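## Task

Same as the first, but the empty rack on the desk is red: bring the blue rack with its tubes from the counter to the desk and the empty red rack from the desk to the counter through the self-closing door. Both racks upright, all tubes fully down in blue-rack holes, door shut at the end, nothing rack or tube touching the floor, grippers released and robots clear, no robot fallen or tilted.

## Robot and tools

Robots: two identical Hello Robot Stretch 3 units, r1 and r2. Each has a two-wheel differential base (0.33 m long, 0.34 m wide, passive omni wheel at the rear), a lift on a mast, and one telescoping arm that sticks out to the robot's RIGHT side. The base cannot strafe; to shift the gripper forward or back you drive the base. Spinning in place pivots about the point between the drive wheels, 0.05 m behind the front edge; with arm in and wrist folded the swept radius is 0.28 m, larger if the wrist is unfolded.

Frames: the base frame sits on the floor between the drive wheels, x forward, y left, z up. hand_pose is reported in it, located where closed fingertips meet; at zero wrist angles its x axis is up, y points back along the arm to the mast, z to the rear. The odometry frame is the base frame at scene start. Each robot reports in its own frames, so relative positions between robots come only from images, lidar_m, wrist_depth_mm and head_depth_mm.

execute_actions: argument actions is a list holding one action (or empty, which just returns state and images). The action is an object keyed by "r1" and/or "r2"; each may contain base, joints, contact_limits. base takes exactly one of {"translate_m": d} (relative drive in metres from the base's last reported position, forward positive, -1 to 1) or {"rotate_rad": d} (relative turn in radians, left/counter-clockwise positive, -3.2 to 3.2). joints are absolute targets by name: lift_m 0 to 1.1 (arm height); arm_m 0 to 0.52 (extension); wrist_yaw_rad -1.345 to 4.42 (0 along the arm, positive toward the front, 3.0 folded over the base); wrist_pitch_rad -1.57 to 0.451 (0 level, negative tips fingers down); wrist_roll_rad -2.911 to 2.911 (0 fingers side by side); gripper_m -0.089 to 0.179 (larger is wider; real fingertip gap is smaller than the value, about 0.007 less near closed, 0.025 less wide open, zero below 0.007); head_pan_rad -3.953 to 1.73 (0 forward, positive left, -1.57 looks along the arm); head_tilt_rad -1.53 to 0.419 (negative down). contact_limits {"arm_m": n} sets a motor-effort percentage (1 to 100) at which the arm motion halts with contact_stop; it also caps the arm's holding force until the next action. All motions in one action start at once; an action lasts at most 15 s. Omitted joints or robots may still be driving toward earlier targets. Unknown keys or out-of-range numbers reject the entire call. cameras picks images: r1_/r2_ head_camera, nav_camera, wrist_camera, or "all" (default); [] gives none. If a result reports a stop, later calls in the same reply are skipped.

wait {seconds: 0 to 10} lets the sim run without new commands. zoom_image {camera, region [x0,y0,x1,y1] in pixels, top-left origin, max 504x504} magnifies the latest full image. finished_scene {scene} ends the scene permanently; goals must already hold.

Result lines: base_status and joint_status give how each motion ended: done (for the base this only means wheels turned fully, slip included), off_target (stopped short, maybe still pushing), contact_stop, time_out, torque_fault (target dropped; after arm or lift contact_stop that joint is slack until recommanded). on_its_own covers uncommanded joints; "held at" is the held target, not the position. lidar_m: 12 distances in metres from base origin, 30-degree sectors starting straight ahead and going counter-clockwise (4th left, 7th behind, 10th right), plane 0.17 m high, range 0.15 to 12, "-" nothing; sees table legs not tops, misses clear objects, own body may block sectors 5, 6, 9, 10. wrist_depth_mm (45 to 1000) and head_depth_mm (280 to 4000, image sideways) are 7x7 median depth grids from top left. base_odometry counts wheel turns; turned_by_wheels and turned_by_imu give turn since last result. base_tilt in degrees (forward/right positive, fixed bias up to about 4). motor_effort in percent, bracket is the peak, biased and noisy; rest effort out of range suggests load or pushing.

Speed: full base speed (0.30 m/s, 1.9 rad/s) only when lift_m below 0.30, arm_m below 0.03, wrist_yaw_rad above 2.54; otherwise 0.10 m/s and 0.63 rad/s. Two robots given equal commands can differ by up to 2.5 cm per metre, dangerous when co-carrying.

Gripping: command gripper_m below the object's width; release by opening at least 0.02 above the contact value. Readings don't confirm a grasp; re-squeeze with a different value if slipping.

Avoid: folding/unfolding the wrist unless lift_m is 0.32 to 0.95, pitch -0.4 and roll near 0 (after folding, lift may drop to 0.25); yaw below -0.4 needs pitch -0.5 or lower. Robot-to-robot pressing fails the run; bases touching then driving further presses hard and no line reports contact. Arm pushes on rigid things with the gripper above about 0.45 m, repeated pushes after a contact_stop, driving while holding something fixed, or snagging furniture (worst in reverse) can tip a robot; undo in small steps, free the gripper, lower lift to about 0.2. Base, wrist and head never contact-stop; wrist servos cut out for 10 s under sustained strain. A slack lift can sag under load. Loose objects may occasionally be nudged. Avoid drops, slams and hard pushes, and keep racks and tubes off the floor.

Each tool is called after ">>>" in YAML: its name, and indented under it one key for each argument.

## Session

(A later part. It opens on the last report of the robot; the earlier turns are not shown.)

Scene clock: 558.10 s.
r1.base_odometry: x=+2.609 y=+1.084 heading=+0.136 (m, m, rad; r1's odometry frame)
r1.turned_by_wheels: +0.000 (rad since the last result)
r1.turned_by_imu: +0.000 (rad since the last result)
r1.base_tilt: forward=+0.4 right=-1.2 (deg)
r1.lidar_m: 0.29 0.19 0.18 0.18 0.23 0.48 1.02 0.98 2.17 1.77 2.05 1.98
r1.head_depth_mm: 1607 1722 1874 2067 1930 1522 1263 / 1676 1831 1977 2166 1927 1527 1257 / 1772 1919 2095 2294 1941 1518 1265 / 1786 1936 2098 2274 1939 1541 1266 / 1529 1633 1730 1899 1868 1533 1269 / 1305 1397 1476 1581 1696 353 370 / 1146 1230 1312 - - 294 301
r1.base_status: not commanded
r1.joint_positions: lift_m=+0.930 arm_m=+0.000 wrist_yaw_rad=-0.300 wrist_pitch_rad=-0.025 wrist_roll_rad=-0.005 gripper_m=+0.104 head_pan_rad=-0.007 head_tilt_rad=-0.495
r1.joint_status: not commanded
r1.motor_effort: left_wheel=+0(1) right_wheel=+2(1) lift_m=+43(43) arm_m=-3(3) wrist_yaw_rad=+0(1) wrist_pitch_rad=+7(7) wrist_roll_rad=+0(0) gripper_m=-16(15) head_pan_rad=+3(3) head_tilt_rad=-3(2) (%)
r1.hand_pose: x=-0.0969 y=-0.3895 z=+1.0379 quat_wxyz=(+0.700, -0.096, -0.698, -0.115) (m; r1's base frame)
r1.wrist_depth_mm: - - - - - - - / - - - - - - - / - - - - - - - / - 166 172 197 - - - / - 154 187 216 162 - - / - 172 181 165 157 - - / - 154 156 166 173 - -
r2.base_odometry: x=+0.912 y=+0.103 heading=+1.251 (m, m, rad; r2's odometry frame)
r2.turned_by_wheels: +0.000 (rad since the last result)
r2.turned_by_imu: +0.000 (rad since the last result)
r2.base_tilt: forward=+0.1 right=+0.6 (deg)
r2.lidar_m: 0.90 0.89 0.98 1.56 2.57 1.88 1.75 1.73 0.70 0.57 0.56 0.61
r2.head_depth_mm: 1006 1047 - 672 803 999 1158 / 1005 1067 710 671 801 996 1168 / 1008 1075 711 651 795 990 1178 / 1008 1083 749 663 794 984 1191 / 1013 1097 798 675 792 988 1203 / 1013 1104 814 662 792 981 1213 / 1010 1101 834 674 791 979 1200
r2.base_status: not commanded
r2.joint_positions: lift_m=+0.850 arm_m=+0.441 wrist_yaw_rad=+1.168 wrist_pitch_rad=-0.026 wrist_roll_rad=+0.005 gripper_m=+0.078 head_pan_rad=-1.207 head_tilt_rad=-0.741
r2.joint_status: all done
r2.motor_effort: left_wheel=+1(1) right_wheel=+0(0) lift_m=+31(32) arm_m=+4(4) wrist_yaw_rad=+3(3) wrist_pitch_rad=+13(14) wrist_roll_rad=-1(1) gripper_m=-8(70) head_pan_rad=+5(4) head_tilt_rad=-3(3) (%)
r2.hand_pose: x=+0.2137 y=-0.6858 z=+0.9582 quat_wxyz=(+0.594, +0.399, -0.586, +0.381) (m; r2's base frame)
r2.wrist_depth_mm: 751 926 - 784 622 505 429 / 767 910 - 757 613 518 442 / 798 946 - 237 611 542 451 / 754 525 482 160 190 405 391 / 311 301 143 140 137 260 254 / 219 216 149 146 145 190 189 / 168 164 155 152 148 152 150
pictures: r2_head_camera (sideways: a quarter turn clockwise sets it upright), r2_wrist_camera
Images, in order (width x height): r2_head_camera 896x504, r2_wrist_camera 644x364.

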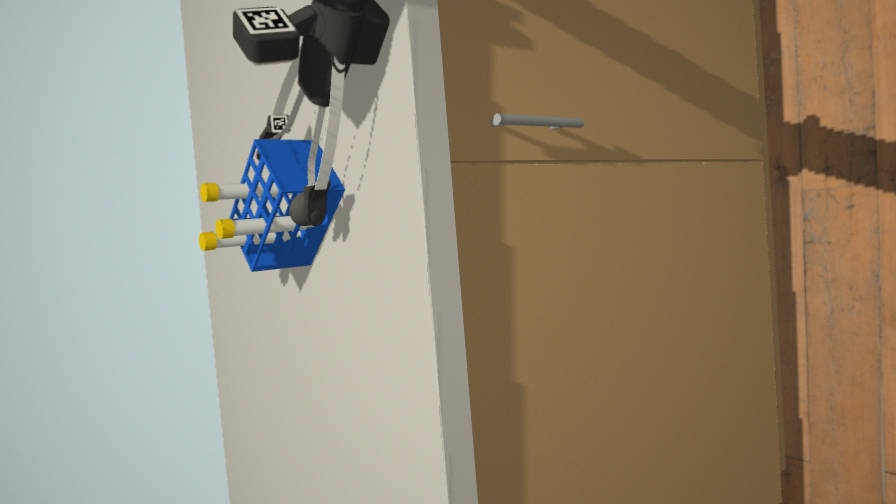

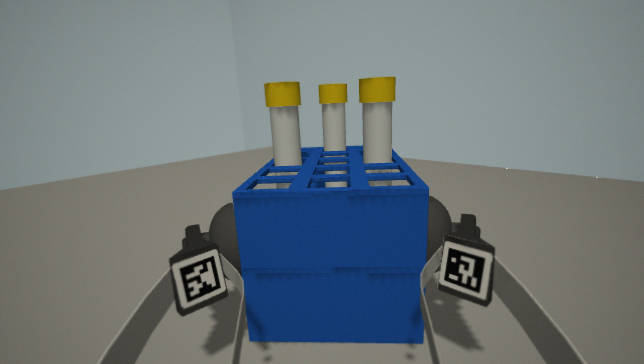

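>>> execute_actions:
  actions:
    - {"r2": {"joints": {"gripper_m": 0.06}}}
  cameras: ["r2_wrist_camera", "r2_head_camera"]

>>> execute_actions:
  actions:
    - {"r2": {"joints": {"lift_m": 0.88}}}
  cameras: ["r2_wrist_camera", "r2_head_camera"]

Scene clock: 560.93 s.
r1.base_odometry: x=+2.609 y=+1.084 heading=+0.136 (m, m, rad; r1's odometry frame)
r1.turned_by_wheels: +0.000 (rad since the last result)
r1.turned_by_imu: -0.001 (rad since the last result)
r1.base_tilt: forward=+0.4 right=-1.2 (deg)
r1.lidar_m: 0.29 0.19 0.18 0.18 0.23 0.48 1.02 0.98 2.18 1.77 2.05 1.98
r1.head_depth_mm: 1606 1722 1892 2065 1920 1521 1267 / 1678 1829 1997 2207 1930 1525 1267 / 1739 1925 2090 2292 1933 1527 1271 / 1770 1920 2088 2280 1919 1537 1268 / 1508 1638 1741 1913 1882 1531 1271 / 1310 1387 1484 1588 1704 353 370 / 1148 1232 1327 - - 293 300
r1.base_status: not commanded
r1.joint_positions: lift_m=+0.930 arm_m=+0.000 wrist_yaw_rad=-0.300 wrist_pitch_rad=-0.025 wrist_roll_rad=-0.005 gripper_m=+0.104 head_pan_rad=-0.007 head_tilt_rad=-0.495
r1.joint_status: not commanded
r1.motor_effort: left_wheel=+0(1) right_wheel=+2(2) lift_m=+43(43) arm_m=-3(3) wrist_yaw_rad=+0(0) wrist_pitch_rad=+7(7) wrist_roll_rad=+1(0) gripper_m=-16(15) head_pan_rad=+3(3) head_tilt_rad=-2(2) (%)
r1.hand_pose: x=-0.0969 y=-0.3895 z=+1.0379 quat_wxyz=(+0.700, -0.096, -0.698, -0.115) (m; r1's base frame)
r1.wrist_depth_mm: - - - - - - - / - - - - - - - / - - - - - - - / - 167 173 196 - - - / - 154 187 217 161 - - / - 173 181 165 158 - - / - 154 156 167 173 - -
r2.base_odometry: x=+0.912 y=+0.103 heading=+1.251 (m, m, rad; r2's odometry frame)
r2.turned_by_wheels: +0.000 (rad since the last result)
r2.turned_by_imu: +0.000 (rad since the last result)
r2.base_tilt: forward=+0.1 right=+0.6 (deg)
r2.lidar_m: 0.90 0.89 0.99 1.56 2.57 1.89 1.75 1.73 0.70 0.56 0.56 0.61
r2.head_depth_mm: 1008 1047 - 671 801 993 1158 / 1007 1060 725 670 799 989 1170 / 1009 1078 709 652 796 990 1181 / 1009 1079 751 662 793 994 1187 / 1010 1098 799 675 794 987 1202 / 1013 1097 813 662 791 985 1212 / 1010 1101 833 675 788 980 1197
r2.base_status: not commanded
r2.joint_positions: lift_m=+0.850 arm_m=+0.441 wrist_yaw_rad=+1.168 wrist_pitch_rad=-0.024 wrist_roll_rad=+0.005 gripper_m=+0.061 head_pan_rad=-1.207 head_tilt_rad=-0.741
r2.joint_status: all done
r2.motor_effort: left_wheel=+1(1) right_wheel=+0(0) lift_m=+32(32) arm_m=+4(4) wrist_yaw_rad=+3(3) wrist_pitch_rad=+13(14) wrist_roll_rad=-1(1) gripper_m=-15(77) head_pan_rad=+5(4) head_tilt_rad=-2(4) (%)
r2.hand_pose: x=+0.2137 y=-0.6859 z=+0.9586 quat_wxyz=(+0.593, +0.398, -0.586, +0.382) (m; r2's base frame)
r2.wrist_depth_mm: 764 881 - 794 620 500 432 / 766 900 - 777 633 514 444 / 780 916 - 235 616 532 448 / 750 520 440 155 189 418 388 / 318 304 141 138 136 264 256 / 220 217 147 144 143 191 188 / 169 167 155 150 148 152 150
pictures: r2_head_camera (sideways: a quarter turn clockwise sets it upright), r2_wrist_camera
Images, in order (width x height): r2_head_camera 896x504, r2_wrist_camera 644x364.

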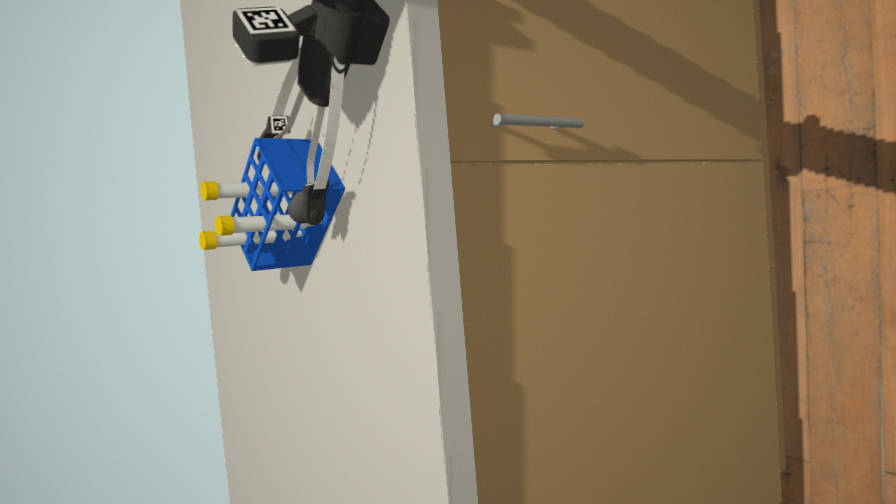

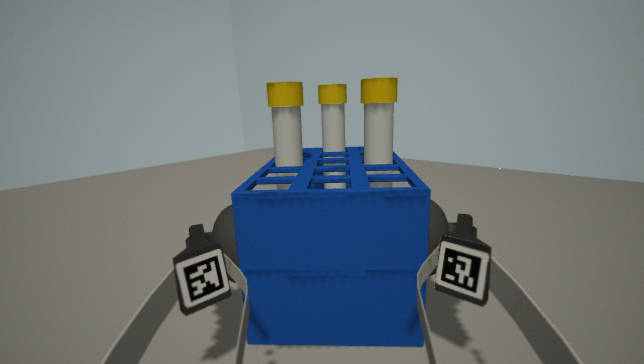

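Scene clock: 562.00 s.
r1.base_odometry: x=+2.609 y=+1.084 heading=+0.136 (m, m, rad; r1's odometry frame)
r1.turned_by_wheels: +0.000 (rad since the last result)
r1.turned_by_imu: +0.000 (rad since the last result)
r1.base_tilt: forward=+0.4 right=-1.2 (deg)
r1.lidar_m: 0.29 0.19 0.18 0.18 0.23 0.48 1.01 0.98 2.18 1.77 2.05 1.99
r1.head_depth_mm: 1606 1729 1896 2043 1909 1516 1271 / 1665 1834 1993 2219 1936 1522 1257 / 1756 1909 2106 2296 1930 1523 1263 / 1769 1951 2106 2285 1929 1526 1269 / 1514 1625 1740 1878 1876 1534 1272 / 1313 1388 1475 1588 1681 353 370 / 1149 1234 1314 - - 293 300
r1.base_status: not commanded
r1.joint_positions: lift_m=+0.930 arm_m=+0.000 wrist_yaw_rad=-0.300 wrist_pitch_rad=-0.025 wrist_roll_rad=-0.005 gripper_m=+0.104 head_pan_rad=-0.007 head_tilt_rad=-0.495
r1.joint_status: not commanded
r1.motor_effort: left_wheel=+0(1) right_wheel=+2(2) lift_m=+43(43) arm_m=-3(3) wrist_yaw_rad=+0(1) wrist_pitch_rad=+7(7) wrist_roll_rad=+1(1) gripper_m=-16(16) head_pan_rad=+3(3) head_tilt_rad=-2(2) (%)
r1.hand_pose: x=-0.0969 y=-0.3895 z=+1.0379 quat_wxyz=(+0.700, -0.096, -0.698, -0.115) (m; r1's base frame)
r1.wrist_depth_mm: - - - - - - - / - - - - - - - / - - - - - - - / - 166 172 196 - - - / - 155 186 217 161 - - / - 172 181 164 158 - - / - 155 156 166 173 - -
r2.base_odometry: x=+0.912 y=+0.103 heading=+1.251 (m, m, rad; r2's odometry frame)
r2.turned_by_wheels: +0.000 (rad since the last result)
r2.turned_by_imu: +0.000 (rad since the last result)
r2.base_tilt: forward=+0.1 right=+0.6 (deg)
r2.lidar_m: 0.90 0.89 0.98 1.56 2.57 1.89 1.75 1.73 0.70 0.57 0.56 0.61
r2.head_depth_mm: 1005 1074 - 672 803 998 1159 / 1011 1073 720 671 801 998 1164 / 1006 1079 706 650 799 993 1184 / 1011 1078 754 664 795 986 1191 / 1010 1099 796 676 793 981 1200 / 1009 1101 812 662 791 981 1208 / 1013 1097 833 674 788 981 1198
r2.base_status: not commanded
r2.joint_positions: lift_m=+0.880 arm_m=+0.441 wrist_yaw_rad=+1.168 wrist_pitch_rad=-0.024 wrist_roll_rad=+0.005 gripper_m=+0.061 head_pan_rad=-1.207 head_tilt_rad=-0.741
r2.joint_status: all done
r2.motor_effort: left_wheel=+1(1) right_wheel=-1(1) lift_m=+48(50) arm_m=+5(5) wrist_yaw_rad=+2(2) wrist_pitch_rad=+13(13) wrist_roll_rad=-1(0) gripper_m=-15(15) head_pan_rad=+6(5) head_tilt_rad=-4(4) (%)
r2.hand_pose: x=+0.2137 y=-0.6859 z=+0.9881 quat_wxyz=(+0.593, +0.398, -0.586, +0.382) (m; r2's base frame)
r2.wrist_depth_mm: 771 886 - 791 624 505 431 / 788 883 - 818 644 520 440 / 811 944 - 249 634 539 458 / 795 862 630 199 483 518 449 / 395 383 143 141 140 332 324 / 279 271 143 142 140 240 239 / 211 210 196 142 140 191 190
pictures: r2_head_camera (sideways: a quarter turn clockwise sets it upright), r2_wrist_camera
Images, in order (width x height): r2_head_camera 896x504, r2_wrist_camera 644x364.

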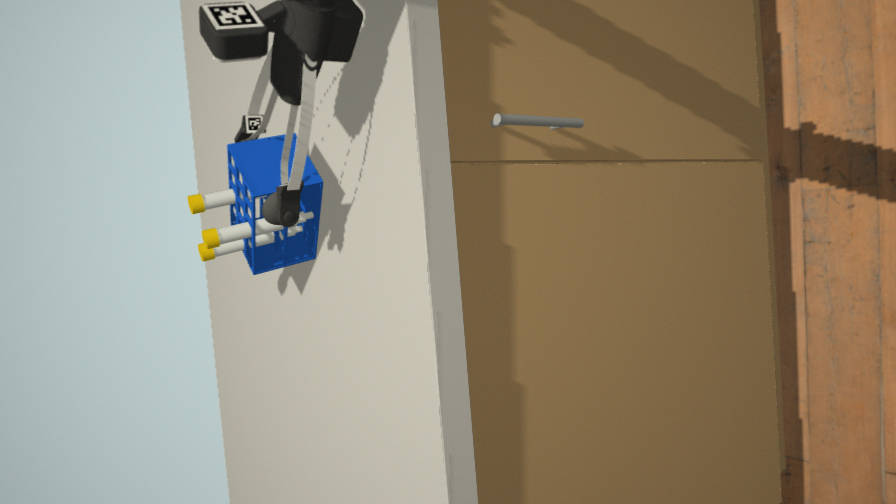

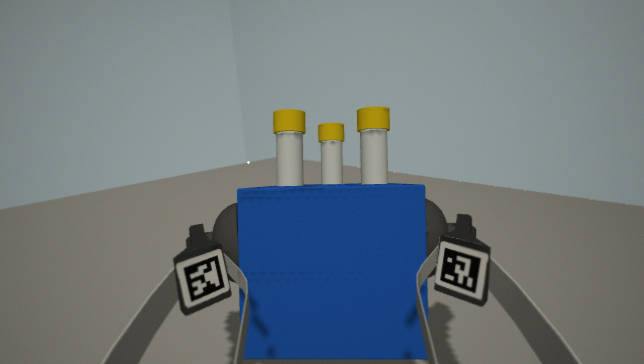

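>>> zoom_image:
  camera: "r2_head_camera"
  region: [150, 80, 400, 310]

Region (150, 80, 400, 310) of r2_head_camera's 896x504 image, scaled by 2.016, with more detail than that image has; it fills the top 464 rows of this view, and the rest is white.

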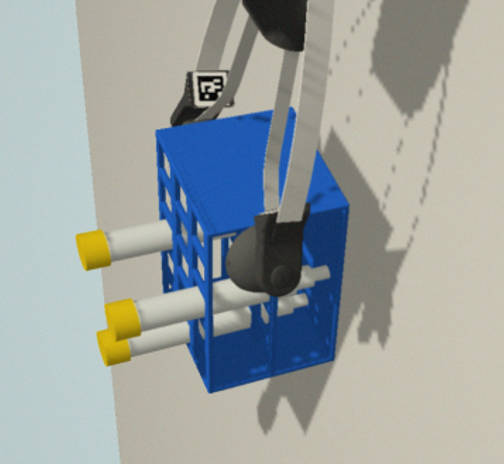

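>>> execute_actions:
  actions:
    - {"r2": {"joints": {"lift_m": 0.85}}}
  cameras: []

>>> execute_actions:
  actions:
    - {"r2": {"joints": {"gripper_m": 0.135}}}
  cameras: ["r2_wrist_camera"]

>>> execute_actions:
  actions:
    - {"r2": {"joints": {"lift_m": 1.07}}}
  cameras: []

>>> execute_actions:
  actions:
    - {"r2": {"base": {"translate_m": 0.101}, "joints": {"wrist_pitch_rad": -0.72, "arm_m": 0.484}}}
  cameras: ["r2_wrist_camera", "r2_head_camera"]

Scene clock: 596.73 s.
r1.base_odometry: x=+2.609 y=+1.084 heading=+0.136 (m, m, rad; r1's odometry frame)
r1.turned_by_wheels: +0.000 (rad since the last result)
r1.turned_by_imu: -0.001 (rad since the last result)
r1.base_tilt: forward=+0.3 right=-1.2 (deg)
r1.lidar_m: 0.29 0.19 0.18 0.18 0.23 0.48 1.01 0.98 2.18 1.77 2.05 1.98
r1.head_depth_mm: 1620 1741 1893 2080 1908 1519 1256 / 1685 1807 1975 2222 1913 1526 1271 / 1755 1905 2099 2305 1949 1523 1264 / 1785 1937 2104 2281 1962 1534 1275 / 1517 1634 1742 1893 1856 1529 1274 / 1305 1392 1482 1573 1689 353 371 / 1149 1232 1322 - - 293 300
r1.base_status: not commanded
r1.joint_positions: lift_m=+0.930 arm_m=+0.000 wrist_yaw_rad=-0.300 wrist_pitch_rad=-0.025 wrist_roll_rad=-0.005 gripper_m=+0.104 head_pan_rad=-0.007 head_tilt_rad=-0.495
r1.joint_status: not commanded
r1.motor_effort: left_wheel=+1(0) right_wheel=+1(2) lift_m=+42(43) arm_m=-3(3) wrist_yaw_rad=+0(0) wrist_pitch_rad=+7(7) wrist_roll_rad=+1(1) gripper_m=-16(15) head_pan_rad=+2(4) head_tilt_rad=-2(3) (%)
r1.hand_pose: x=-0.0969 y=-0.3895 z=+1.0379 quat_wxyz=(+0.700, -0.096, -0.698, -0.115) (m; r1's base frame)
r1.wrist_depth_mm: - - - - - - - / - - - - - - - / - - - - - - - / - 165 172 196 - - - / - 154 187 215 161 - - / - 172 181 166 157 - - / - 155 156 166 173 - -
r2.base_odometry: x=+0.912 y=+0.103 heading=+1.251 (m, m, rad; r2's odometry frame)
r2.turned_by_wheels: +0.000 (rad since the last result)
r2.turned_by_imu: +0.001 (rad since the last result)
r2.base_tilt: forward=+0.1 right=+0.6 (deg)
r2.lidar_m: 0.90 0.89 0.99 1.55 2.57 1.89 1.74 1.73 0.70 0.56 0.56 0.61
r2.head_depth_mm: 1010 1044 - 670 805 1000 1154 / 1005 1065 722 669 801 996 1163 / 1009 1075 708 651 795 990 1180 / 1010 1078 751 663 795 990 1192 / 1012 1097 797 675 792 988 1202 / 1016 1097 814 665 790 981 1212 / 1016 1101 835 673 788 981 1201
r2.base_status: not commanded
r2.joint_positions: lift_m=+0.850 arm_m=+0.441 wrist_yaw_rad=+1.168 wrist_pitch_rad=-0.021 wrist_roll_rad=+0.005 gripper_m=+0.061 head_pan_rad=-1.207 head_tilt_rad=-0.741
r2.joint_status: all done
r2.motor_effort: left_wheel=+1(1) right_wheel=+0(0) lift_m=+31(43) arm_m=+4(4) wrist_yaw_rad=+2(3) wrist_pitch_rad=+11(12) wrist_roll_rad=-1(1) gripper_m=-15(15) head_pan_rad=+4(5) head_tilt_rad=-4(3) (%)
r2.hand_pose: x=+0.2138 y=-0.6859 z=+0.9596 quat_wxyz=(+0.593, +0.397, -0.587, +0.383) (m; r2's base frame)
r2.wrist_depth_mm: 760 899 - 795 620 508 426 / 793 870 - 762 624 524 442 / 799 936 - 239 619 547 448 / 757 534 451 155 187 423 406 / 320 307 141 138 137 268 258 / 222 220 147 145 143 194 191 / 171 168 156 149 148 153 153
pictures: none
No camera images: the call's "cameras" was empty. Leave "cameras" out to get every camera's image.

Scene clock: 597.97 s.
r1.base_odometry: x=+2.609 y=+1.084 heading=+0.136 (m, m, rad; r1's odometry frame)
r1.turned_by_wheels: +0.000 (rad since the last result)
r1.turned_by_imu: +0.000 (rad since the last result)
r1.base_tilt: forward=+0.4 right=-1.2 (deg)
r1.lidar_m: 0.29 0.19 0.18 0.18 0.23 0.48 1.01 0.98 2.18 1.77 2.04 1.98
r1.head_depth_mm: 1605 1747 1883 2060 1917 1536 1262 / 1679 1813 2000 2182 1908 1531 1266 / 1763 1928 2104 2296 1931 1532 1272 / 1777 1928 2093 2293 1923 1535 1266 / 1528 1629 1751 1901 1884 1546 1279 / 1311 1396 1482 1577 1692 353 371 / 1152 1234 1317 - - 294 300
r1.base_status: not commanded
r1.joint_positions: lift_m=+0.930 arm_m=+0.000 wrist_yaw_rad=-0.300 wrist_pitch_rad=-0.025 wrist_roll_rad=-0.005 gripper_m=+0.104 head_pan_rad=-0.007 head_tilt_rad=-0.495
r1.joint_status: not commanded
r1.motor_effort: left_wheel=+1(0) right_wheel=+2(1) lift_m=+42(43) arm_m=-4(3) wrist_yaw_rad=+0(0) wrist_pitch_rad=+7(7) wrist_roll_rad=+1(0) gripper_m=-15(16) head_pan_rad=+3(2) head_tilt_rad=-2(2) (%)
r1.hand_pose: x=-0.0969 y=-0.3895 z=+1.0379 quat_wxyz=(+0.700, -0.096, -0.698, -0.115) (m; r1's base frame)
r1.wrist_depth_mm: - - - - - - - / - - - - - - - / - - - - - - - / - 166 172 196 - - - / - 153 187 216 161 - - / - 173 181 165 157 - - / - 154 156 167 174 - -
r2.base_odometry: x=+0.912 y=+0.103 heading=+1.251 (m, m, rad; r2's odometry frame)
r2.turned_by_wheels: +0.000 (rad since the last result)
r2.turned_by_imu: +0.000 (rad since the last result)
r2.base_tilt: forward=+0.1 right=+0.6 (deg)
r2.lidar_m: 0.90 0.89 0.99 1.56 2.57 1.89 1.74 1.74 0.70 0.57 0.56 0.61
r2.head_depth_mm: 1005 1044 - 670 803 997 1157 / 1009 1067 694 670 800 995 1172 / 1011 1079 708 652 797 992 1182 / 1010 1083 749 663 794 988 1191 / 1010 1096 799 675 790 981 1203 / 1009 1096 814 664 790 985 1204 / 1011 1102 834 675 791 979 1201
r2.base_status: not commanded
r2.joint_positions: lift_m=+0.850 arm_m=+0.441 wrist_yaw_rad=+1.168 wrist_pitch_rad=-0.021 wrist_roll_rad=+0.005 gripper_m=+0.135 head_pan_rad=-1.207 head_tilt_rad=-0.741
r2.joint_status: all done
r2.motor_effort: left_wheel=+1(1) right_wheel=+0(1) lift_m=+32(31) arm_m=+3(4) wrist_yaw_rad=+2(2) wrist_pitch_rad=+11(10) wrist_roll_rad=-1(1) gripper_m=+0(84) head_pan_rad=+5(5) head_tilt_rad=-4(4) (%)
r2.hand_pose: x=+0.2138 y=-0.6859 z=+0.9596 quat_wxyz=(+0.593, +0.397, -0.587, +0.383) (m; r2's base frame)
r2.wrist_depth_mm: 755 916 - 780 618 513 434 / 764 893 - 794 632 519 441 / 796 939 - 237 621 520 447 / 773 540 494 159 353 423 400 / 321 320 199 141 141 285 259 / 222 - 189 147 147 - 191 / 178 165 156 153 150 154 152
pictures: r2_wrist_camera
Images, in order (width x height): r2_wrist_camera 644x364.

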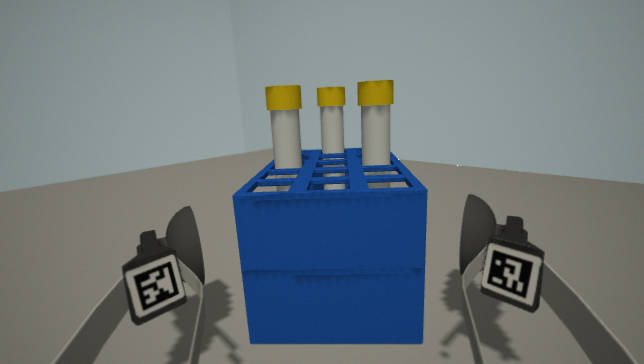

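Scene clock: 600.80 s.
r1.base_odometry: x=+2.609 y=+1.084 heading=+0.136 (m, m, rad; r1's odometry frame)
r1.turned_by_wheels: +0.000 (rad since the last result)
r1.turned_by_imu: -0.001 (rad since the last result)
r1.base_tilt: forward=+0.3 right=-1.2 (deg)
r1.lidar_m: 0.29 0.19 0.18 0.18 0.23 0.48 1.01 0.98 2.17 1.77 2.05 1.98
r1.head_depth_mm: 1604 1728 1895 2070 1916 1510 1255 / 1676 1817 1986 2188 1918 1523 1264 / 1750 1904 2069 2301 1924 1521 1275 / 1773 1931 2102 2250 1940 1542 1262 / 1517 1632 1777 1877 1888 1534 1274 / 1306 1388 1468 1575 1692 353 371 / 1148 1245 1311 - - 293 300
r1.base_status: not commanded
r1.joint_positions: lift_m=+0.930 arm_m=+0.000 wrist_yaw_rad=-0.300 wrist_pitch_rad=-0.025 wrist_roll_rad=-0.005 gripper_m=+0.104 head_pan_rad=-0.007 head_tilt_rad=-0.495
r1.joint_status: not commanded
r1.motor_effort: left_wheel=+1(0) right_wheel=+2(1) lift_m=+43(43) arm_m=-3(3) wrist_yaw_rad=+0(0) wrist_pitch_rad=+7(7) wrist_roll_rad=+0(0) gripper_m=-16(16) head_pan_rad=+3(3) head_tilt_rad=-2(3) (%)
r1.hand_pose: x=-0.0969 y=-0.3895 z=+1.0379 quat_wxyz=(+0.700, -0.096, -0.698, -0.115) (m; r1's base frame)
r1.wrist_depth_mm: - - - - - - - / - - - - - - - / - - - - - - - / - 167 173 196 - - - / - 155 189 215 162 - - / - 172 181 165 158 - - / - 155 157 166 173 - -
r2.base_odometry: x=+0.912 y=+0.103 heading=+1.251 (m, m, rad; r2's odometry frame)
r2.turned_by_wheels: +0.000 (rad since the last result)
r2.turned_by_imu: +0.000 (rad since the last result)
r2.base_tilt: forward=+0.1 right=+0.6 (deg)
r2.lidar_m: 0.90 0.89 0.98 1.56 2.57 1.89 1.74 1.73 0.70 0.57 0.56 0.61
r2.head_depth_mm: 978 1030 733 670 801 1003 1160 / 1007 1067 749 668 800 995 1167 / 1000 1080 718 651 799 993 1180 / 995 1081 752 664 797 991 1191 / 1009 1095 795 674 794 986 1199 / 1012 1096 815 662 789 986 1207 / 1013 1101 835 674 789 979 1201
r2.base_status: not commanded
r2.joint_positions: lift_m=+1.070 arm_m=+0.441 wrist_yaw_rad=+1.168 wrist_pitch_rad=-0.021 wrist_roll_rad=+0.005 gripper_m=+0.135 head_pan_rad=-1.207 head_tilt_rad=-0.741
r2.joint_status: all done
r2.motor_effort: left_wheel=+1(1) right_wheel=+0(1) lift_m=+47(49) arm_m=+4(4) wrist_yaw_rad=+2(1) wrist_pitch_rad=+11(11) wrist_roll_rad=-1(1) gripper_m=+0(0) head_pan_rad=+5(4) head_tilt_rad=-3(4) (%)
r2.hand_pose: x=+0.2138 y=-0.6859 z=+1.1791 quat_wxyz=(+0.593, +0.397, -0.587, +0.383) (m; r2's base frame)
r2.wrist_depth_mm: 764 909 - 779 610 504 430 / 762 892 - 800 642 515 442 / 754 947 - 850 659 540 450 / 821 919 - 896 680 554 463 / 825 946 - 840 721 529 467 / 816 - 629 596 587 - 479 / 521 486 477 469 466 457 463
pictures: none
No camera images: the call's "cameras" was empty. Leave "cameras" out to get every camera's image.

Scene clock: 602.87 s.
r1.base_odometry: x=+2.609 y=+1.084 heading=+0.136 (m, m, rad; r1's odometry frame)
r1.turned_by_wheels: +0.000 (rad since the last result)
r1.turned_by_imu: +0.000 (rad since the last result)
r1.base_tilt: forward=+0.4 right=-1.2 (deg)
r1.lidar_m: 0.29 0.19 0.18 0.18 0.23 0.48 1.01 0.98 2.17 1.85 2.05 1.99
r1.head_depth_mm: 1614 1743 1913 2087 1915 1528 1263 / 1667 1816 1979 2164 1915 1520 1260 / 1758 1912 2101 2299 1932 1529 1264 / 1775 1934 2097 2284 1948 1532 1271 / 1520 1635 1759 1896 1875 1544 1264 / 1315 1392 1484 1582 1678 353 371 / 1150 1225 1320 - - 293 300
r1.base_status: not commanded
r1.joint_positions: lift_m=+0.930 arm_m=+0.000 wrist_yaw_rad=-0.300 wrist_pitch_rad=-0.025 wrist_roll_rad=-0.005 gripper_m=+0.104 head_pan_rad=-0.007 head_tilt_rad=-0.495
r1.joint_status: not commanded
r1.motor_effort: left_wheel=+0(1) right_wheel=+1(2) lift_m=+42(43) arm_m=-3(3) wrist_yaw_rad=+0(0) wrist_pitch_rad=+7(7) wrist_roll_rad=+0(0) gripper_m=-16(16) head_pan_rad=+3(3) head_tilt_rad=-2(2) (%)
r1.hand_pose: x=-0.0969 y=-0.3895 z=+1.0379 quat_wxyz=(+0.700, -0.096, -0.698, -0.115) (m; r1's base frame)
r1.wrist_depth_mm: - - - - - - - / - - - - - - - / - - - - - - - / - 166 172 196 - - - / - 154 187 215 161 - - / - 172 180 165 157 - - / - 154 156 165 174 - -
r2.base_odometry: x=+0.944 y=+0.199 heading=+1.251 (m, m, rad; r2's odometry frame)
r2.turned_by_wheels: +0.000 (rad since the last result)
r2.turned_by_imu: +0.001 (rad since the last result)
r2.base_tilt: forward=+0.1 right=+0.6 (deg)
r2.lidar_m: 0.80 0.80 0.88 1.39 2.61 1.97 1.83 1.32 0.65 0.53 0.52 0.57
r2.head_depth_mm: 991 971 705 611 741 923 1138 / 976 1055 689 617 741 927 1147 / 979 1046 738 629 741 920 1152 / 979 1064 781 636 737 915 1167 / 978 1068 797 628 737 914 1179 / 982 1065 816 639 732 913 1164 / 984 1083 833 648 733 911 1201
r2.base_status: done
r2.joint_positions: lift_m=+1.070 arm_m=+0.484 wrist_yaw_rad=+1.168 wrist_pitch_rad=-0.727 wrist_roll_rad=+0.005 gripper_m=+0.135 head_pan_rad=-1.207 head_tilt_rad=-0.741
r2.joint_status: all done
r2.motor_effort: left_wheel=+1(4) right_wheel=-1(2) lift_m=+47(47) arm_m=+4(3) wrist_yaw_rad=+1(2) wrist_pitch_rad=+4(11) wrist_roll_rad=-1(1) gripper_m=+0(0) head_pan_rad=+4(5) head_tilt_rad=-3(4) (%)
r2.hand_pose: x=+0.1399 y=-0.6975 z=+1.0201 quat_wxyz=(+0.689, +0.575, -0.414, +0.153) (m; r2's base frame)
r2.wrist_depth_mm: 721 507 499 486 474 478 407 / 435 436 419 415 406 396 403 / 376 373 365 350 352 348 342 / 332 329 322 224 306 309 307 / 296 297 291 200 271 280 273 / 268 - 259 216 251 - 251 / 247 241 238 173 227 230 230
pictures: r2_head_camera (sideways: a quarter turn clockwise sets it upright), r2_wrist_camera
Images, in order (width x height): r2_head_camera 896x504, r2_wrist_camera 644x364.

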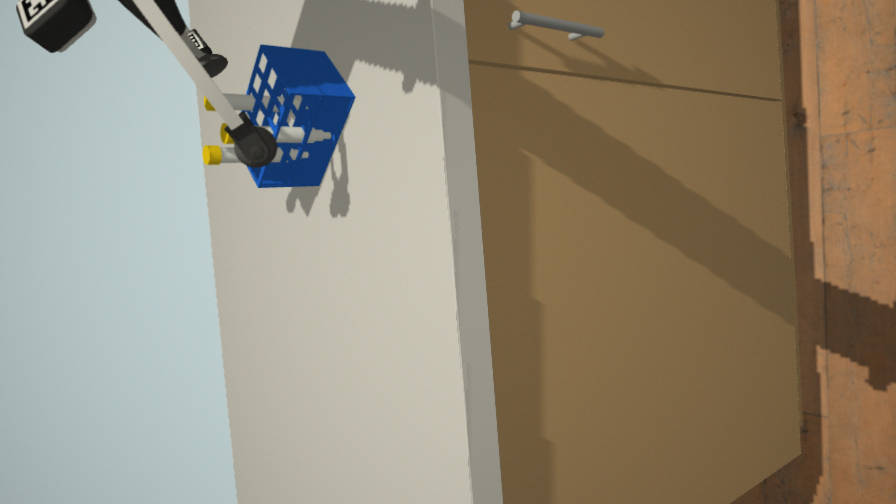

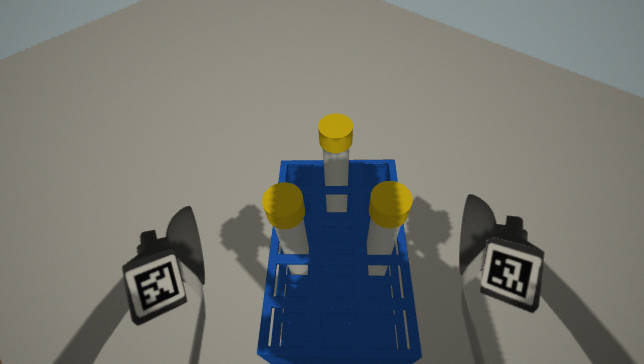

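>>> execute_actions:
  actions:
    - {"r2": {"joints": {"lift_m": 1.015, "head_pan_rad": -1.4}}}
  cameras: ["r2_wrist_camera", "r2_head_camera"]

Scene clock: 607.40 s.
r1.base_odometry: x=+2.609 y=+1.084 heading=+0.136 (m, m, rad; r1's odometry frame)
r1.turned_by_wheels: +0.000 (rad since the last result)
r1.turned_by_imu: -0.001 (rad since the last result)
r1.base_tilt: forward=+0.4 right=-1.2 (deg)
r1.lidar_m: 0.29 0.19 0.18 0.18 0.23 0.48 1.01 0.98 2.17 1.86 2.05 1.99
r1.head_depth_mm: 1619 1746 1893 2059 1909 1528 1262 / 1683 1806 2009 2188 1917 1516 1260 / 1746 1907 2073 2291 1939 1532 1269 / 1793 1936 2116 2303 1939 1539 1268 / 1537 1628 1754 1913 1880 1547 1282 / 1315 1389 1477 1593 1708 354 371 / 1147 1230 1311 - - 293 300
r1.base_status: not commanded
r1.joint_positions: lift_m=+0.930 arm_m=+0.000 wrist_yaw_rad=-0.300 wrist_pitch_rad=-0.025 wrist_roll_rad=-0.005 gripper_m=+0.104 head_pan_rad=-0.007 head_tilt_rad=-0.495
r1.joint_status: not commanded
r1.motor_effort: left_wheel=+1(0) right_wheel=+2(2) lift_m=+43(43) arm_m=-4(3) wrist_yaw_rad=+0(0) wrist_pitch_rad=+7(7) wrist_roll_rad=+1(0) gripper_m=-15(15) head_pan_rad=+3(3) head_tilt_rad=-3(2) (%)
r1.hand_pose: x=-0.0969 y=-0.3895 z=+1.0379 quat_wxyz=(+0.700, -0.096, -0.698, -0.115) (m; r1's base frame)
r1.wrist_depth_mm: - - - - - - - / - - - - - - - / - - - - - - - / - 166 172 197 - - - / - 154 187 215 160 - - / - 173 181 165 157 - - / - 154 156 166 174 - -
r2.base_odometry: x=+0.944 y=+0.199 heading=+1.251 (m, m, rad; r2's odometry frame)
r2.turned_by_wheels: +0.000 (rad since the last result)
r2.turned_by_imu: +0.001 (rad since the last result)
r2.base_tilt: forward=+0.1 right=+0.6 (deg)
r2.lidar_m: 0.80 0.80 0.88 1.39 2.60 1.97 1.84 1.32 0.65 0.53 0.52 0.57
r2.head_depth_mm: - 973 733 681 825 1037 1156 / 1027 - 748 642 794 990 1165 / 1001 1091 707 633 768 949 1164 / 991 1068 717 636 740 908 1150 / 976 1052 770 628 714 872 1139 / 961 1053 816 616 692 839 1066 / 943 1043 835 626 670 808 1017
r2.base_status: not commanded
r2.joint_positions: lift_m=+1.015 arm_m=+0.484 wrist_yaw_rad=+1.168 wrist_pitch_rad=-0.728 wrist_roll_rad=+0.005 gripper_m=+0.135 head_pan_rad=-1.393 head_tilt_rad=-0.741
r2.joint_status: all done
r2.motor_effort: left_wheel=+1(1) right_wheel=-1(0) lift_m=+32(40) arm_m=+4(4) wrist_yaw_rad=+2(2) wrist_pitch_rad=+4(5) wrist_roll_rad=+0(1) gripper_m=+1(0) head_pan_rad=-5(28) head_tilt_rad=-4(3) (%)
r2.hand_pose: x=+0.1397 y=-0.6974 z=+0.9654 quat_wxyz=(+0.689, +0.575, -0.414, +0.153) (m; r2's base frame)
r2.wrist_depth_mm: 410 398 387 384 370 365 376 / 344 339 331 306 318 313 307 / 298 294 277 177 117 274 267 / 260 256 249 161 159 243 242 / 234 234 222 175 175 223 215 / 212 - 199 161 162 - 198 / 195 190 183 142 140 182 181
pictures: r2_head_camera (sideways: a quarter turn clockwise sets it upright), r2_wrist_camera
Images, in order (width x height): r2_head_camera 896x504, r2_wrist_camera 644x364.

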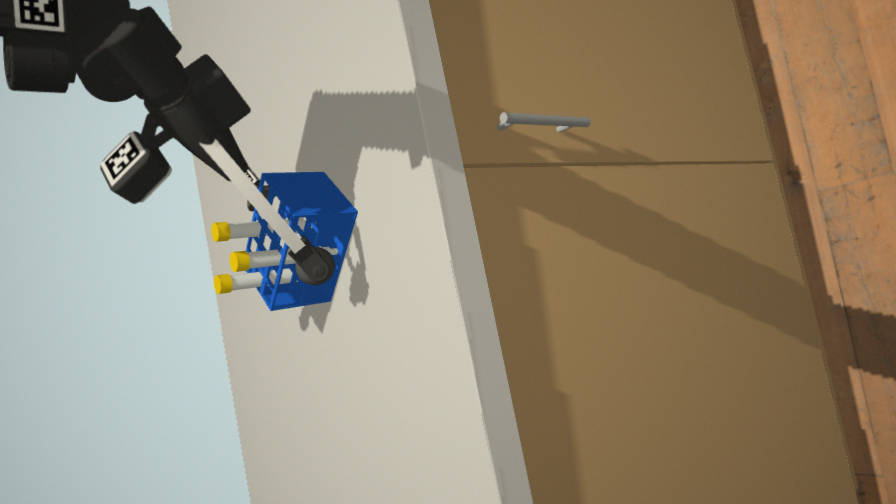

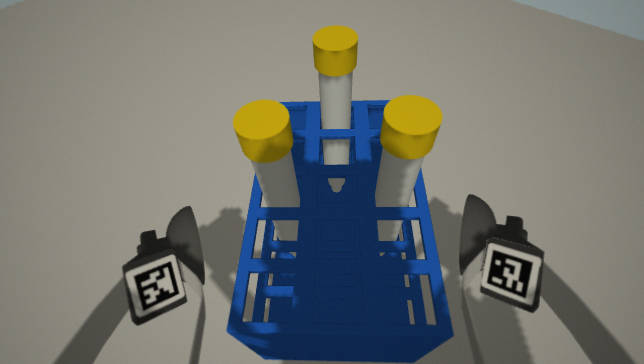

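>>> execute_actions:
  actions:
    - {"r2": {"base": {"translate_m": 0.016}, "joints": {"lift_m": 1.027, "arm_m": 0.491}}}
  cameras: []

>>> execute_actions:
  actions:
    - {"r2": {"joints": {"gripper_m": 0.09}}}
  cameras: ["r2_wrist_camera", "r2_head_camera"]

Scene clock: 612.87 s.
r1.base_odometry: x=+2.609 y=+1.084 heading=+0.136 (m, m, rad; r1's odometry frame)
r1.turned_by_wheels: +0.000 (rad since the last result)
r1.turned_by_imu: -0.001 (rad since the last result)
r1.base_tilt: forward=+0.3 right=-1.3 (deg)
r1.lidar_m: 0.29 0.19 0.18 0.18 0.23 0.48 1.01 0.98 2.17 1.88 2.05 1.98
r1.head_depth_mm: 1596 1730 1863 2060 1910 1525 1261 / 1686 1821 1979 2188 1925 1528 1269 / 1763 1910 2096 2325 1918 1533 1266 / 1768 1933 2121 2302 1941 1540 1271 / 1515 1630 1759 1916 1887 1528 1266 / 1304 1393 1472 1579 1708 353 371 / 1149 1231 1313 - - 294 300
r1.base_status: not commanded
r1.joint_positions: lift_m=+0.930 arm_m=+0.000 wrist_yaw_rad=-0.300 wrist_pitch_rad=-0.025 wrist_roll_rad=-0.005 gripper_m=+0.104 head_pan_rad=-0.007 head_tilt_rad=-0.495
r1.joint_status: not commanded
r1.motor_effort: left_wheel=+0(1) right_wheel=+2(2) lift_m=+43(43) arm_m=-3(3) wrist_yaw_rad=+1(0) wrist_pitch_rad=+7(7) wrist_roll_rad=+0(1) gripper_m=-16(16) head_pan_rad=+2(3) head_tilt_rad=-2(3) (%)
r1.hand_pose: x=-0.0969 y=-0.3895 z=+1.0379 quat_wxyz=(+0.700, -0.096, -0.698, -0.115) (m; r1's base frame)
r1.wrist_depth_mm: - - - - - - - / - - - - - - - / - - - - - - - / - 166 171 196 - - - / - 154 187 215 161 - - / - 172 181 165 157 - - / - 154 156 168 173 - -
r2.base_odometry: x=+0.949 y=+0.214 heading=+1.251 (m, m, rad; r2's odometry frame)
r2.turned_by_wheels: +0.000 (rad since the last result)
r2.turned_by_imu: +0.001 (rad since the last result)
r2.base_tilt: forward=+0.1 right=+0.6 (deg)
r2.lidar_m: 0.79 0.78 0.86 1.37 2.62 1.98 1.86 1.30 0.64 0.52 0.52 0.57
r2.head_depth_mm: - 981 733 675 813 1028 1155 / 1016 912 749 640 775 977 1165 / 992 1095 704 630 759 934 1155 / 986 1061 719 622 729 894 1148 / 971 1048 797 624 705 862 1133 / 955 1046 814 617 685 829 1055 / 937 1038 835 627 662 798 1006
r2.base_status: done
r2.joint_positions: lift_m=+1.027 arm_m=+0.491 wrist_yaw_rad=+1.168 wrist_pitch_rad=-0.728 wrist_roll_rad=+0.005 gripper_m=+0.135 head_pan_rad=-1.393 head_tilt_rad=-0.741
r2.joint_status: all done
r2.motor_effort: left_wheel=+1(5) right_wheel=+0(2) lift_m=+46(48) arm_m=+4(2) wrist_yaw_rad=+2(3) wrist_pitch_rad=+4(5) wrist_roll_rad=-1(1) gripper_m=+0(0) head_pan_rad=-4(4) head_tilt_rad=-4(3) (%)
r2.hand_pose: x=+0.1397 y=-0.7044 z=+0.9769 quat_wxyz=(+0.689, +0.575, -0.414, +0.152) (m; r2's base frame)
r2.wrist_depth_mm: 433 423 415 405 394 387 388 / 367 356 350 344 335 334 327 / 314 307 304 188 293 290 284 / 277 272 258 176 117 257 254 / 245 245 236 152 149 234 227 / 224 - 213 175 173 - 209 / 208 202 196 159 159 192 191
pictures: none
No camera images: the call's "cameras" was empty. Leave "cameras" out to get every camera's image.

Scene clock: 613.80 s.
r1.base_odometry: x=+2.609 y=+1.084 heading=+0.136 (m, m, rad; r1's odometry frame)
r1.turned_by_wheels: +0.000 (rad since the last result)
r1.turned_by_imu: +0.000 (rad since the last result)
r1.base_tilt: forward=+0.4 right=-1.3 (deg)
r1.lidar_m: 0.29 0.19 0.18 0.18 0.23 0.48 1.01 0.98 2.17 1.87 2.05 1.99
r1.head_depth_mm: 1609 1717 1892 2093 1912 1526 1256 / 1676 1838 1995 2183 1927 1523 1261 / 1763 1922 2089 2290 1937 1524 1263 / 1771 1934 2109 2295 1935 1532 1269 / 1510 1641 1747 1891 1871 1544 1274 / 1313 1388 1475 1593 1716 353 370 / 1152 1234 1317 - - 293 300
r1.base_status: not commanded
r1.joint_positions: lift_m=+0.930 arm_m=+0.000 wrist_yaw_rad=-0.300 wrist_pitch_rad=-0.025 wrist_roll_rad=-0.005 gripper_m=+0.104 head_pan_rad=-0.007 head_tilt_rad=-0.495
r1.joint_status: not commanded
r1.motor_effort: left_wheel=+1(1) right_wheel=+2(1) lift_m=+43(43) arm_m=-3(3) wrist_yaw_rad=+0(0) wrist_pitch_rad=+7(7) wrist_roll_rad=+1(0) gripper_m=-16(16) head_pan_rad=+3(4) head_tilt_rad=-3(2) (%)
r1.hand_pose: x=-0.0969 y=-0.3895 z=+1.0379 quat_wxyz=(+0.700, -0.096, -0.698, -0.115) (m; r1's base frame)
r1.wrist_depth_mm: - - - - - - - / - - - - - - - / - - - - - - - / - 166 172 197 - - - / - 154 187 215 160 - - / - 173 181 164 157 - - / - 153 156 166 173 - -
r2.base_odometry: x=+0.949 y=+0.214 heading=+1.251 (m, m, rad; r2's odometry frame)
r2.turned_by_wheels: +0.000 (rad since the last result)
r2.turned_by_imu: +0.000 (rad since the last result)
r2.base_tilt: forward=+0.1 right=+0.6 (deg)
r2.lidar_m: 0.79 0.78 0.86 1.37 2.61 1.98 1.86 1.30 0.65 0.52 0.52 0.57
r2.head_depth_mm: - 978 733 672 813 1025 1152 / 1012 912 749 641 779 981 1173 / 992 1092 701 629 759 938 1156 / 989 1061 722 622 730 901 1144 / 971 1051 793 623 706 860 1134 / 958 1049 815 616 683 828 1056 / 942 1041 833 627 664 797 1007
r2.base_status: not commanded
r2.joint_positions: lift_m=+1.027 arm_m=+0.491 wrist_yaw_rad=+1.168 wrist_pitch_rad=-0.729 wrist_roll_rad=+0.005 gripper_m=+0.090 head_pan_rad=-1.393 head_tilt_rad=-0.741
r2.joint_status: all done
r2.motor_effort: left_wheel=+1(1) right_wheel=+0(0) lift_m=+46(47) arm_m=+5(5) wrist_yaw_rad=+2(2) wrist_pitch_rad=+5(5) wrist_roll_rad=-1(1) gripper_m=-4(84) head_pan_rad=-5(5) head_tilt_rad=-3(4) (%)
r2.hand_pose: x=+0.1395 y=-0.7043 z=+0.9767 quat_wxyz=(+0.689, +0.575, -0.413, +0.152) (m; r2's base frame)
r2.wrist_depth_mm: 436 419 406 404 390 386 384 / 361 354 350 334 336 328 327 / 315 306 306 188 294 289 283 / 276 272 120 181 117 255 253 / 248 244 148 156 145 231 229 / 223 221 176 172 178 210 208 / 203 202 193 160 157 193 191
pictures: r2_head_camera (sideways: a quarter turn clockwise sets it upright), r2_wrist_camera
Images, in order (width x height): r2_head_camera 896x504, r2_wrist_camera 644x364.

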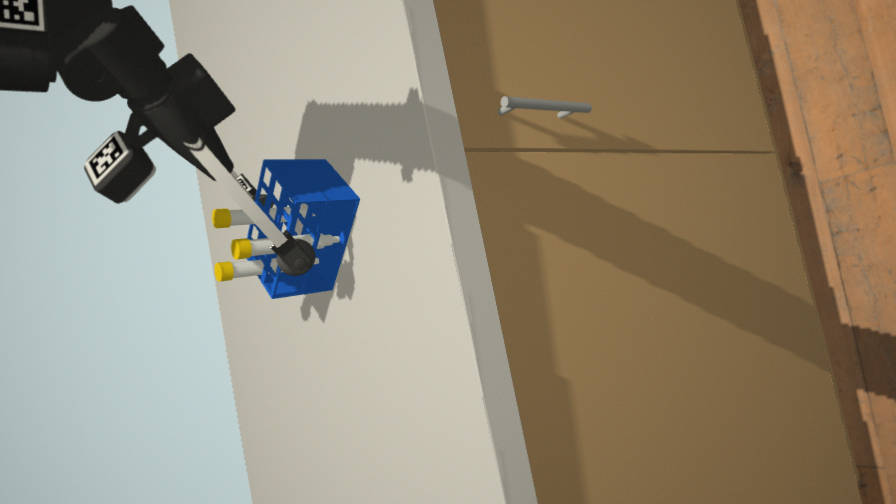

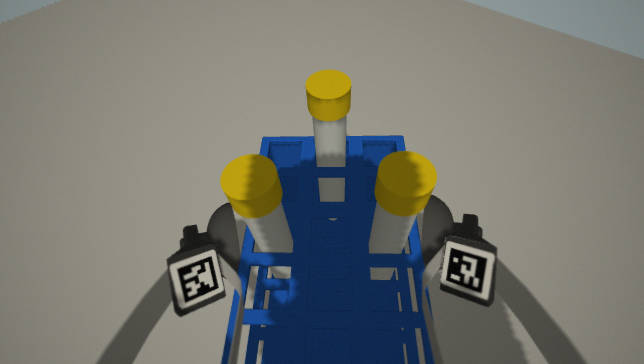

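>>> execute_actions:
  actions:
    - {"r2": {"joints": {"gripper_m": 0.06}}}
  cameras: ["r2_wrist_camera"]

>>> execute_actions:
  actions:
    - {"r2": {"joints": {"lift_m": 1.057}}}
  cameras: ["r2_wrist_camera", "r2_head_camera"]

Scene clock: 617.53 s.
r1.base_odometry: x=+2.609 y=+1.084 heading=+0.136 (m, m, rad; r1's odometry frame)
r1.turned_by_wheels: +0.000 (rad since the last result)
r1.turned_by_imu: -0.001 (rad since the last result)
r1.base_tilt: forward=+0.4 right=-1.2 (deg)
r1.lidar_m: 0.29 0.19 0.18 0.18 0.23 0.48 1.02 0.98 2.17 1.87 2.04 1.98
r1.head_depth_mm: 1616 1745 1877 2068 1916 1507 1266 / 1675 1797 1988 2211 1927 1531 1264 / 1764 1900 2112 2292 1926 1535 1264 / 1791 1937 2115 2287 1946 1541 1266 / 1514 1626 1757 1919 1886 1549 1283 / 1310 1395 1479 1579 1689 353 371 / 1157 1231 1323 - - 294 300
r1.base_status: not commanded
r1.joint_positions: lift_m=+0.930 arm_m=+0.000 wrist_yaw_rad=-0.300 wrist_pitch_rad=-0.025 wrist_roll_rad=-0.005 gripper_m=+0.104 head_pan_rad=-0.007 head_tilt_rad=-0.495
r1.joint_status: not commanded
r1.motor_effort: left_wheel=+1(0) right_wheel=+1(1) lift_m=+43(43) arm_m=-3(3) wrist_yaw_rad=+0(0) wrist_pitch_rad=+7(7) wrist_roll_rad=+0(1) gripper_m=-15(16) head_pan_rad=+3(3) head_tilt_rad=-2(2) (%)
r1.hand_pose: x=-0.0969 y=-0.3895 z=+1.0379 quat_wxyz=(+0.700, -0.096, -0.698, -0.115) (m; r1's base frame)
r1.wrist_depth_mm: - - - - - - - / - - - - - - - / - - - - - - - / - 165 171 197 - - - / - 154 188 216 160 - - / - 172 182 165 157 - - / - 155 156 166 173 - -
r2.base_odometry: x=+0.949 y=+0.214 heading=+1.251 (m, m, rad; r2's odometry frame)
r2.turned_by_wheels: +0.000 (rad since the last result)
r2.turned_by_imu: +0.001 (rad since the last result)
r2.base_tilt: forward=+0.1 right=+0.6 (deg)
r2.lidar_m: 0.79 0.78 0.87 1.37 2.61 1.98 1.86 1.30 0.65 0.52 0.52 0.57
r2.head_depth_mm: - 978 735 674 813 1028 1158 / 1011 909 747 641 778 981 1168 / 997 1086 702 631 761 936 1158 / 985 1066 722 621 732 898 1152 / 976 1052 795 623 708 861 1131 / 956 1046 815 615 685 829 1054 / 939 1040 833 628 661 800 1004
r2.base_status: not commanded
r2.joint_positions: lift_m=+1.027 arm_m=+0.491 wrist_yaw_rad=+1.168 wrist_pitch_rad=-0.734 wrist_roll_rad=+0.005 gripper_m=+0.061 head_pan_rad=-1.393 head_tilt_rad=-0.741
r2.joint_status: all done
r2.motor_effort: left_wheel=+1(1) right_wheel=-1(0) lift_m=+46(47) arm_m=+4(4) wrist_yaw_rad=+2(2) wrist_pitch_rad=+7(7) wrist_roll_rad=-1(1) gripper_m=-15(89) head_pan_rad=-5(5) head_tilt_rad=-4(3) (%)
r2.hand_pose: x=+0.1388 y=-0.7040 z=+0.9760 quat_wxyz=(+0.690, +0.576, -0.412, +0.151) (m; r2's base frame)
r2.wrist_depth_mm: 428 414 406 398 389 380 383 / 359 354 351 333 333 326 325 / 308 309 301 187 291 286 285 / 277 270 118 175 114 255 252 / 245 243 149 158 139 231 228 / 222 222 175 170 174 208 207 / 203 202 191 130 155 192 191
pictures: r2_wrist_camera
Images, in order (width x height): r2_wrist_camera 644x364.

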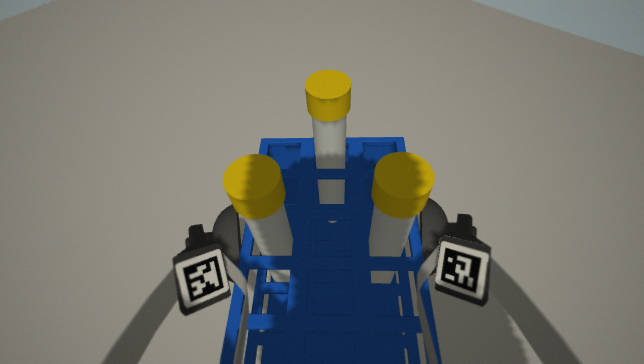

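Scene clock: 618.60 s.
r1.base_odometry: x=+2.609 y=+1.084 heading=+0.136 (m, m, rad; r1's odometry frame)
r1.turned_by_wheels: +0.000 (rad since the last result)
r1.turned_by_imu: +0.000 (rad since the last result)
r1.base_tilt: forward=+0.3 right=-1.2 (deg)
r1.lidar_m: 0.29 0.19 0.18 0.18 0.23 0.48 1.02 0.98 2.18 1.88 2.05 1.99
r1.head_depth_mm: 1611 1741 1911 2076 1922 1518 1259 / 1689 1812 1980 2202 1923 1528 1265 / 1765 1906 2105 2294 1947 1538 1273 / 1769 1935 2111 2311 1936 1521 1263 / 1526 1625 1747 1907 1867 1540 1274 / 1308 1386 1481 1579 1697 353 370 / 1150 1242 1316 - - 293 301
r1.base_status: not commanded
r1.joint_positions: lift_m=+0.930 arm_m=+0.000 wrist_yaw_rad=-0.300 wrist_pitch_rad=-0.025 wrist_roll_rad=-0.005 gripper_m=+0.104 head_pan_rad=-0.007 head_tilt_rad=-0.495
r1.joint_status: not commanded
r1.motor_effort: left_wheel=+1(1) right_wheel=+2(2) lift_m=+43(43) arm_m=-3(3) wrist_yaw_rad=+0(1) wrist_pitch_rad=+7(7) wrist_roll_rad=+0(0) gripper_m=-16(17) head_pan_rad=+3(2) head_tilt_rad=-2(2) (%)
r1.hand_pose: x=-0.0969 y=-0.3895 z=+1.0379 quat_wxyz=(+0.700, -0.096, -0.698, -0.115) (m; r1's base frame)
r1.wrist_depth_mm: - - - - - - - / - - - - - - - / - - - - - - - / - 166 172 196 - - - / - 155 187 216 161 - - / - 173 181 165 157 - - / - 154 157 166 174 - -
r2.base_odometry: x=+0.949 y=+0.214 heading=+1.251 (m, m, rad; r2's odometry frame)
r2.turned_by_wheels: +0.000 (rad since the last result)
r2.turned_by_imu: +0.000 (rad since the last result)
r2.base_tilt: forward=+0.1 right=+0.6 (deg)
r2.lidar_m: 0.78 0.78 0.86 1.36 2.61 1.98 1.85 1.30 0.65 0.52 0.52 0.57
r2.head_depth_mm: - 1029 733 673 814 1029 1150 / 999 958 747 641 775 980 1163 / 988 1067 698 630 759 937 1158 / 991 1057 716 621 728 896 1144 / 973 1056 792 623 705 860 1137 / 954 1051 813 616 684 829 1055 / 940 1037 835 627 663 796 1007
r2.base_status: not commanded
r2.joint_positions: lift_m=+1.057 arm_m=+0.491 wrist_yaw_rad=+1.168 wrist_pitch_rad=-0.735 wrist_roll_rad=+0.005 gripper_m=+0.061 head_pan_rad=-1.393 head_tilt_rad=-0.741
r2.joint_status: all done
r2.motor_effort: left_wheel=+1(1) right_wheel=+0(0) lift_m=+48(49) arm_m=+4(5) wrist_yaw_rad=+2(2) wrist_pitch_rad=+8(8) wrist_roll_rad=-1(1) gripper_m=-15(15) head_pan_rad=-4(5) head_tilt_rad=-4(4) (%)
r2.hand_pose: x=+0.1385 y=-0.7039 z=+1.0057 quat_wxyz=(+0.690, +0.576, -0.412, +0.150) (m; r2's base frame)
r2.wrist_depth_mm: 670 476 465 451 441 446 394 / 411 403 393 381 379 376 367 / 355 354 342 322 334 324 320 / 310 308 120 179 116 293 287 / 281 277 204 158 141 262 259 / 252 252 175 170 174 237 236 / 230 229 218 129 152 218 217
pictures: r2_head_camera (sideways: a quarter turn clockwise sets it upright), r2_wrist_camera
Images, in order (width x height): r2_head_camera 896x504, r2_wrist_camera 644x364.

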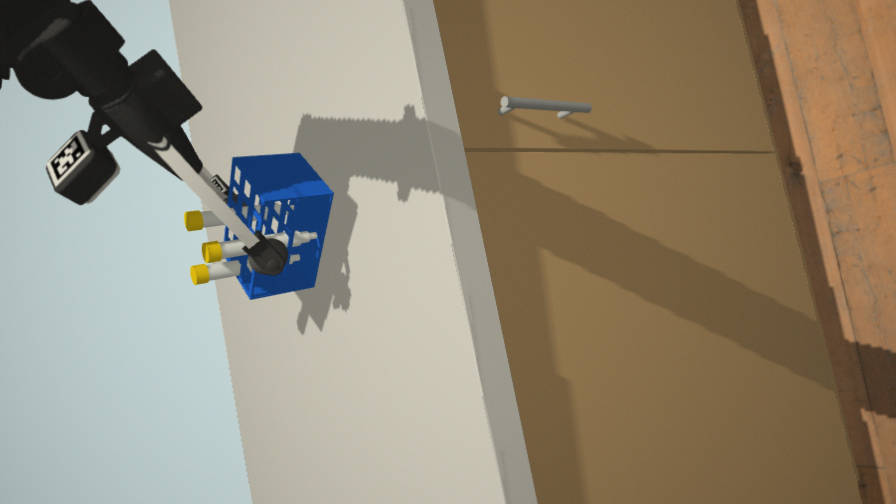

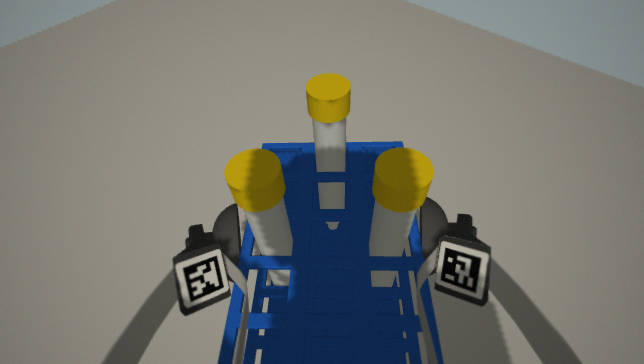

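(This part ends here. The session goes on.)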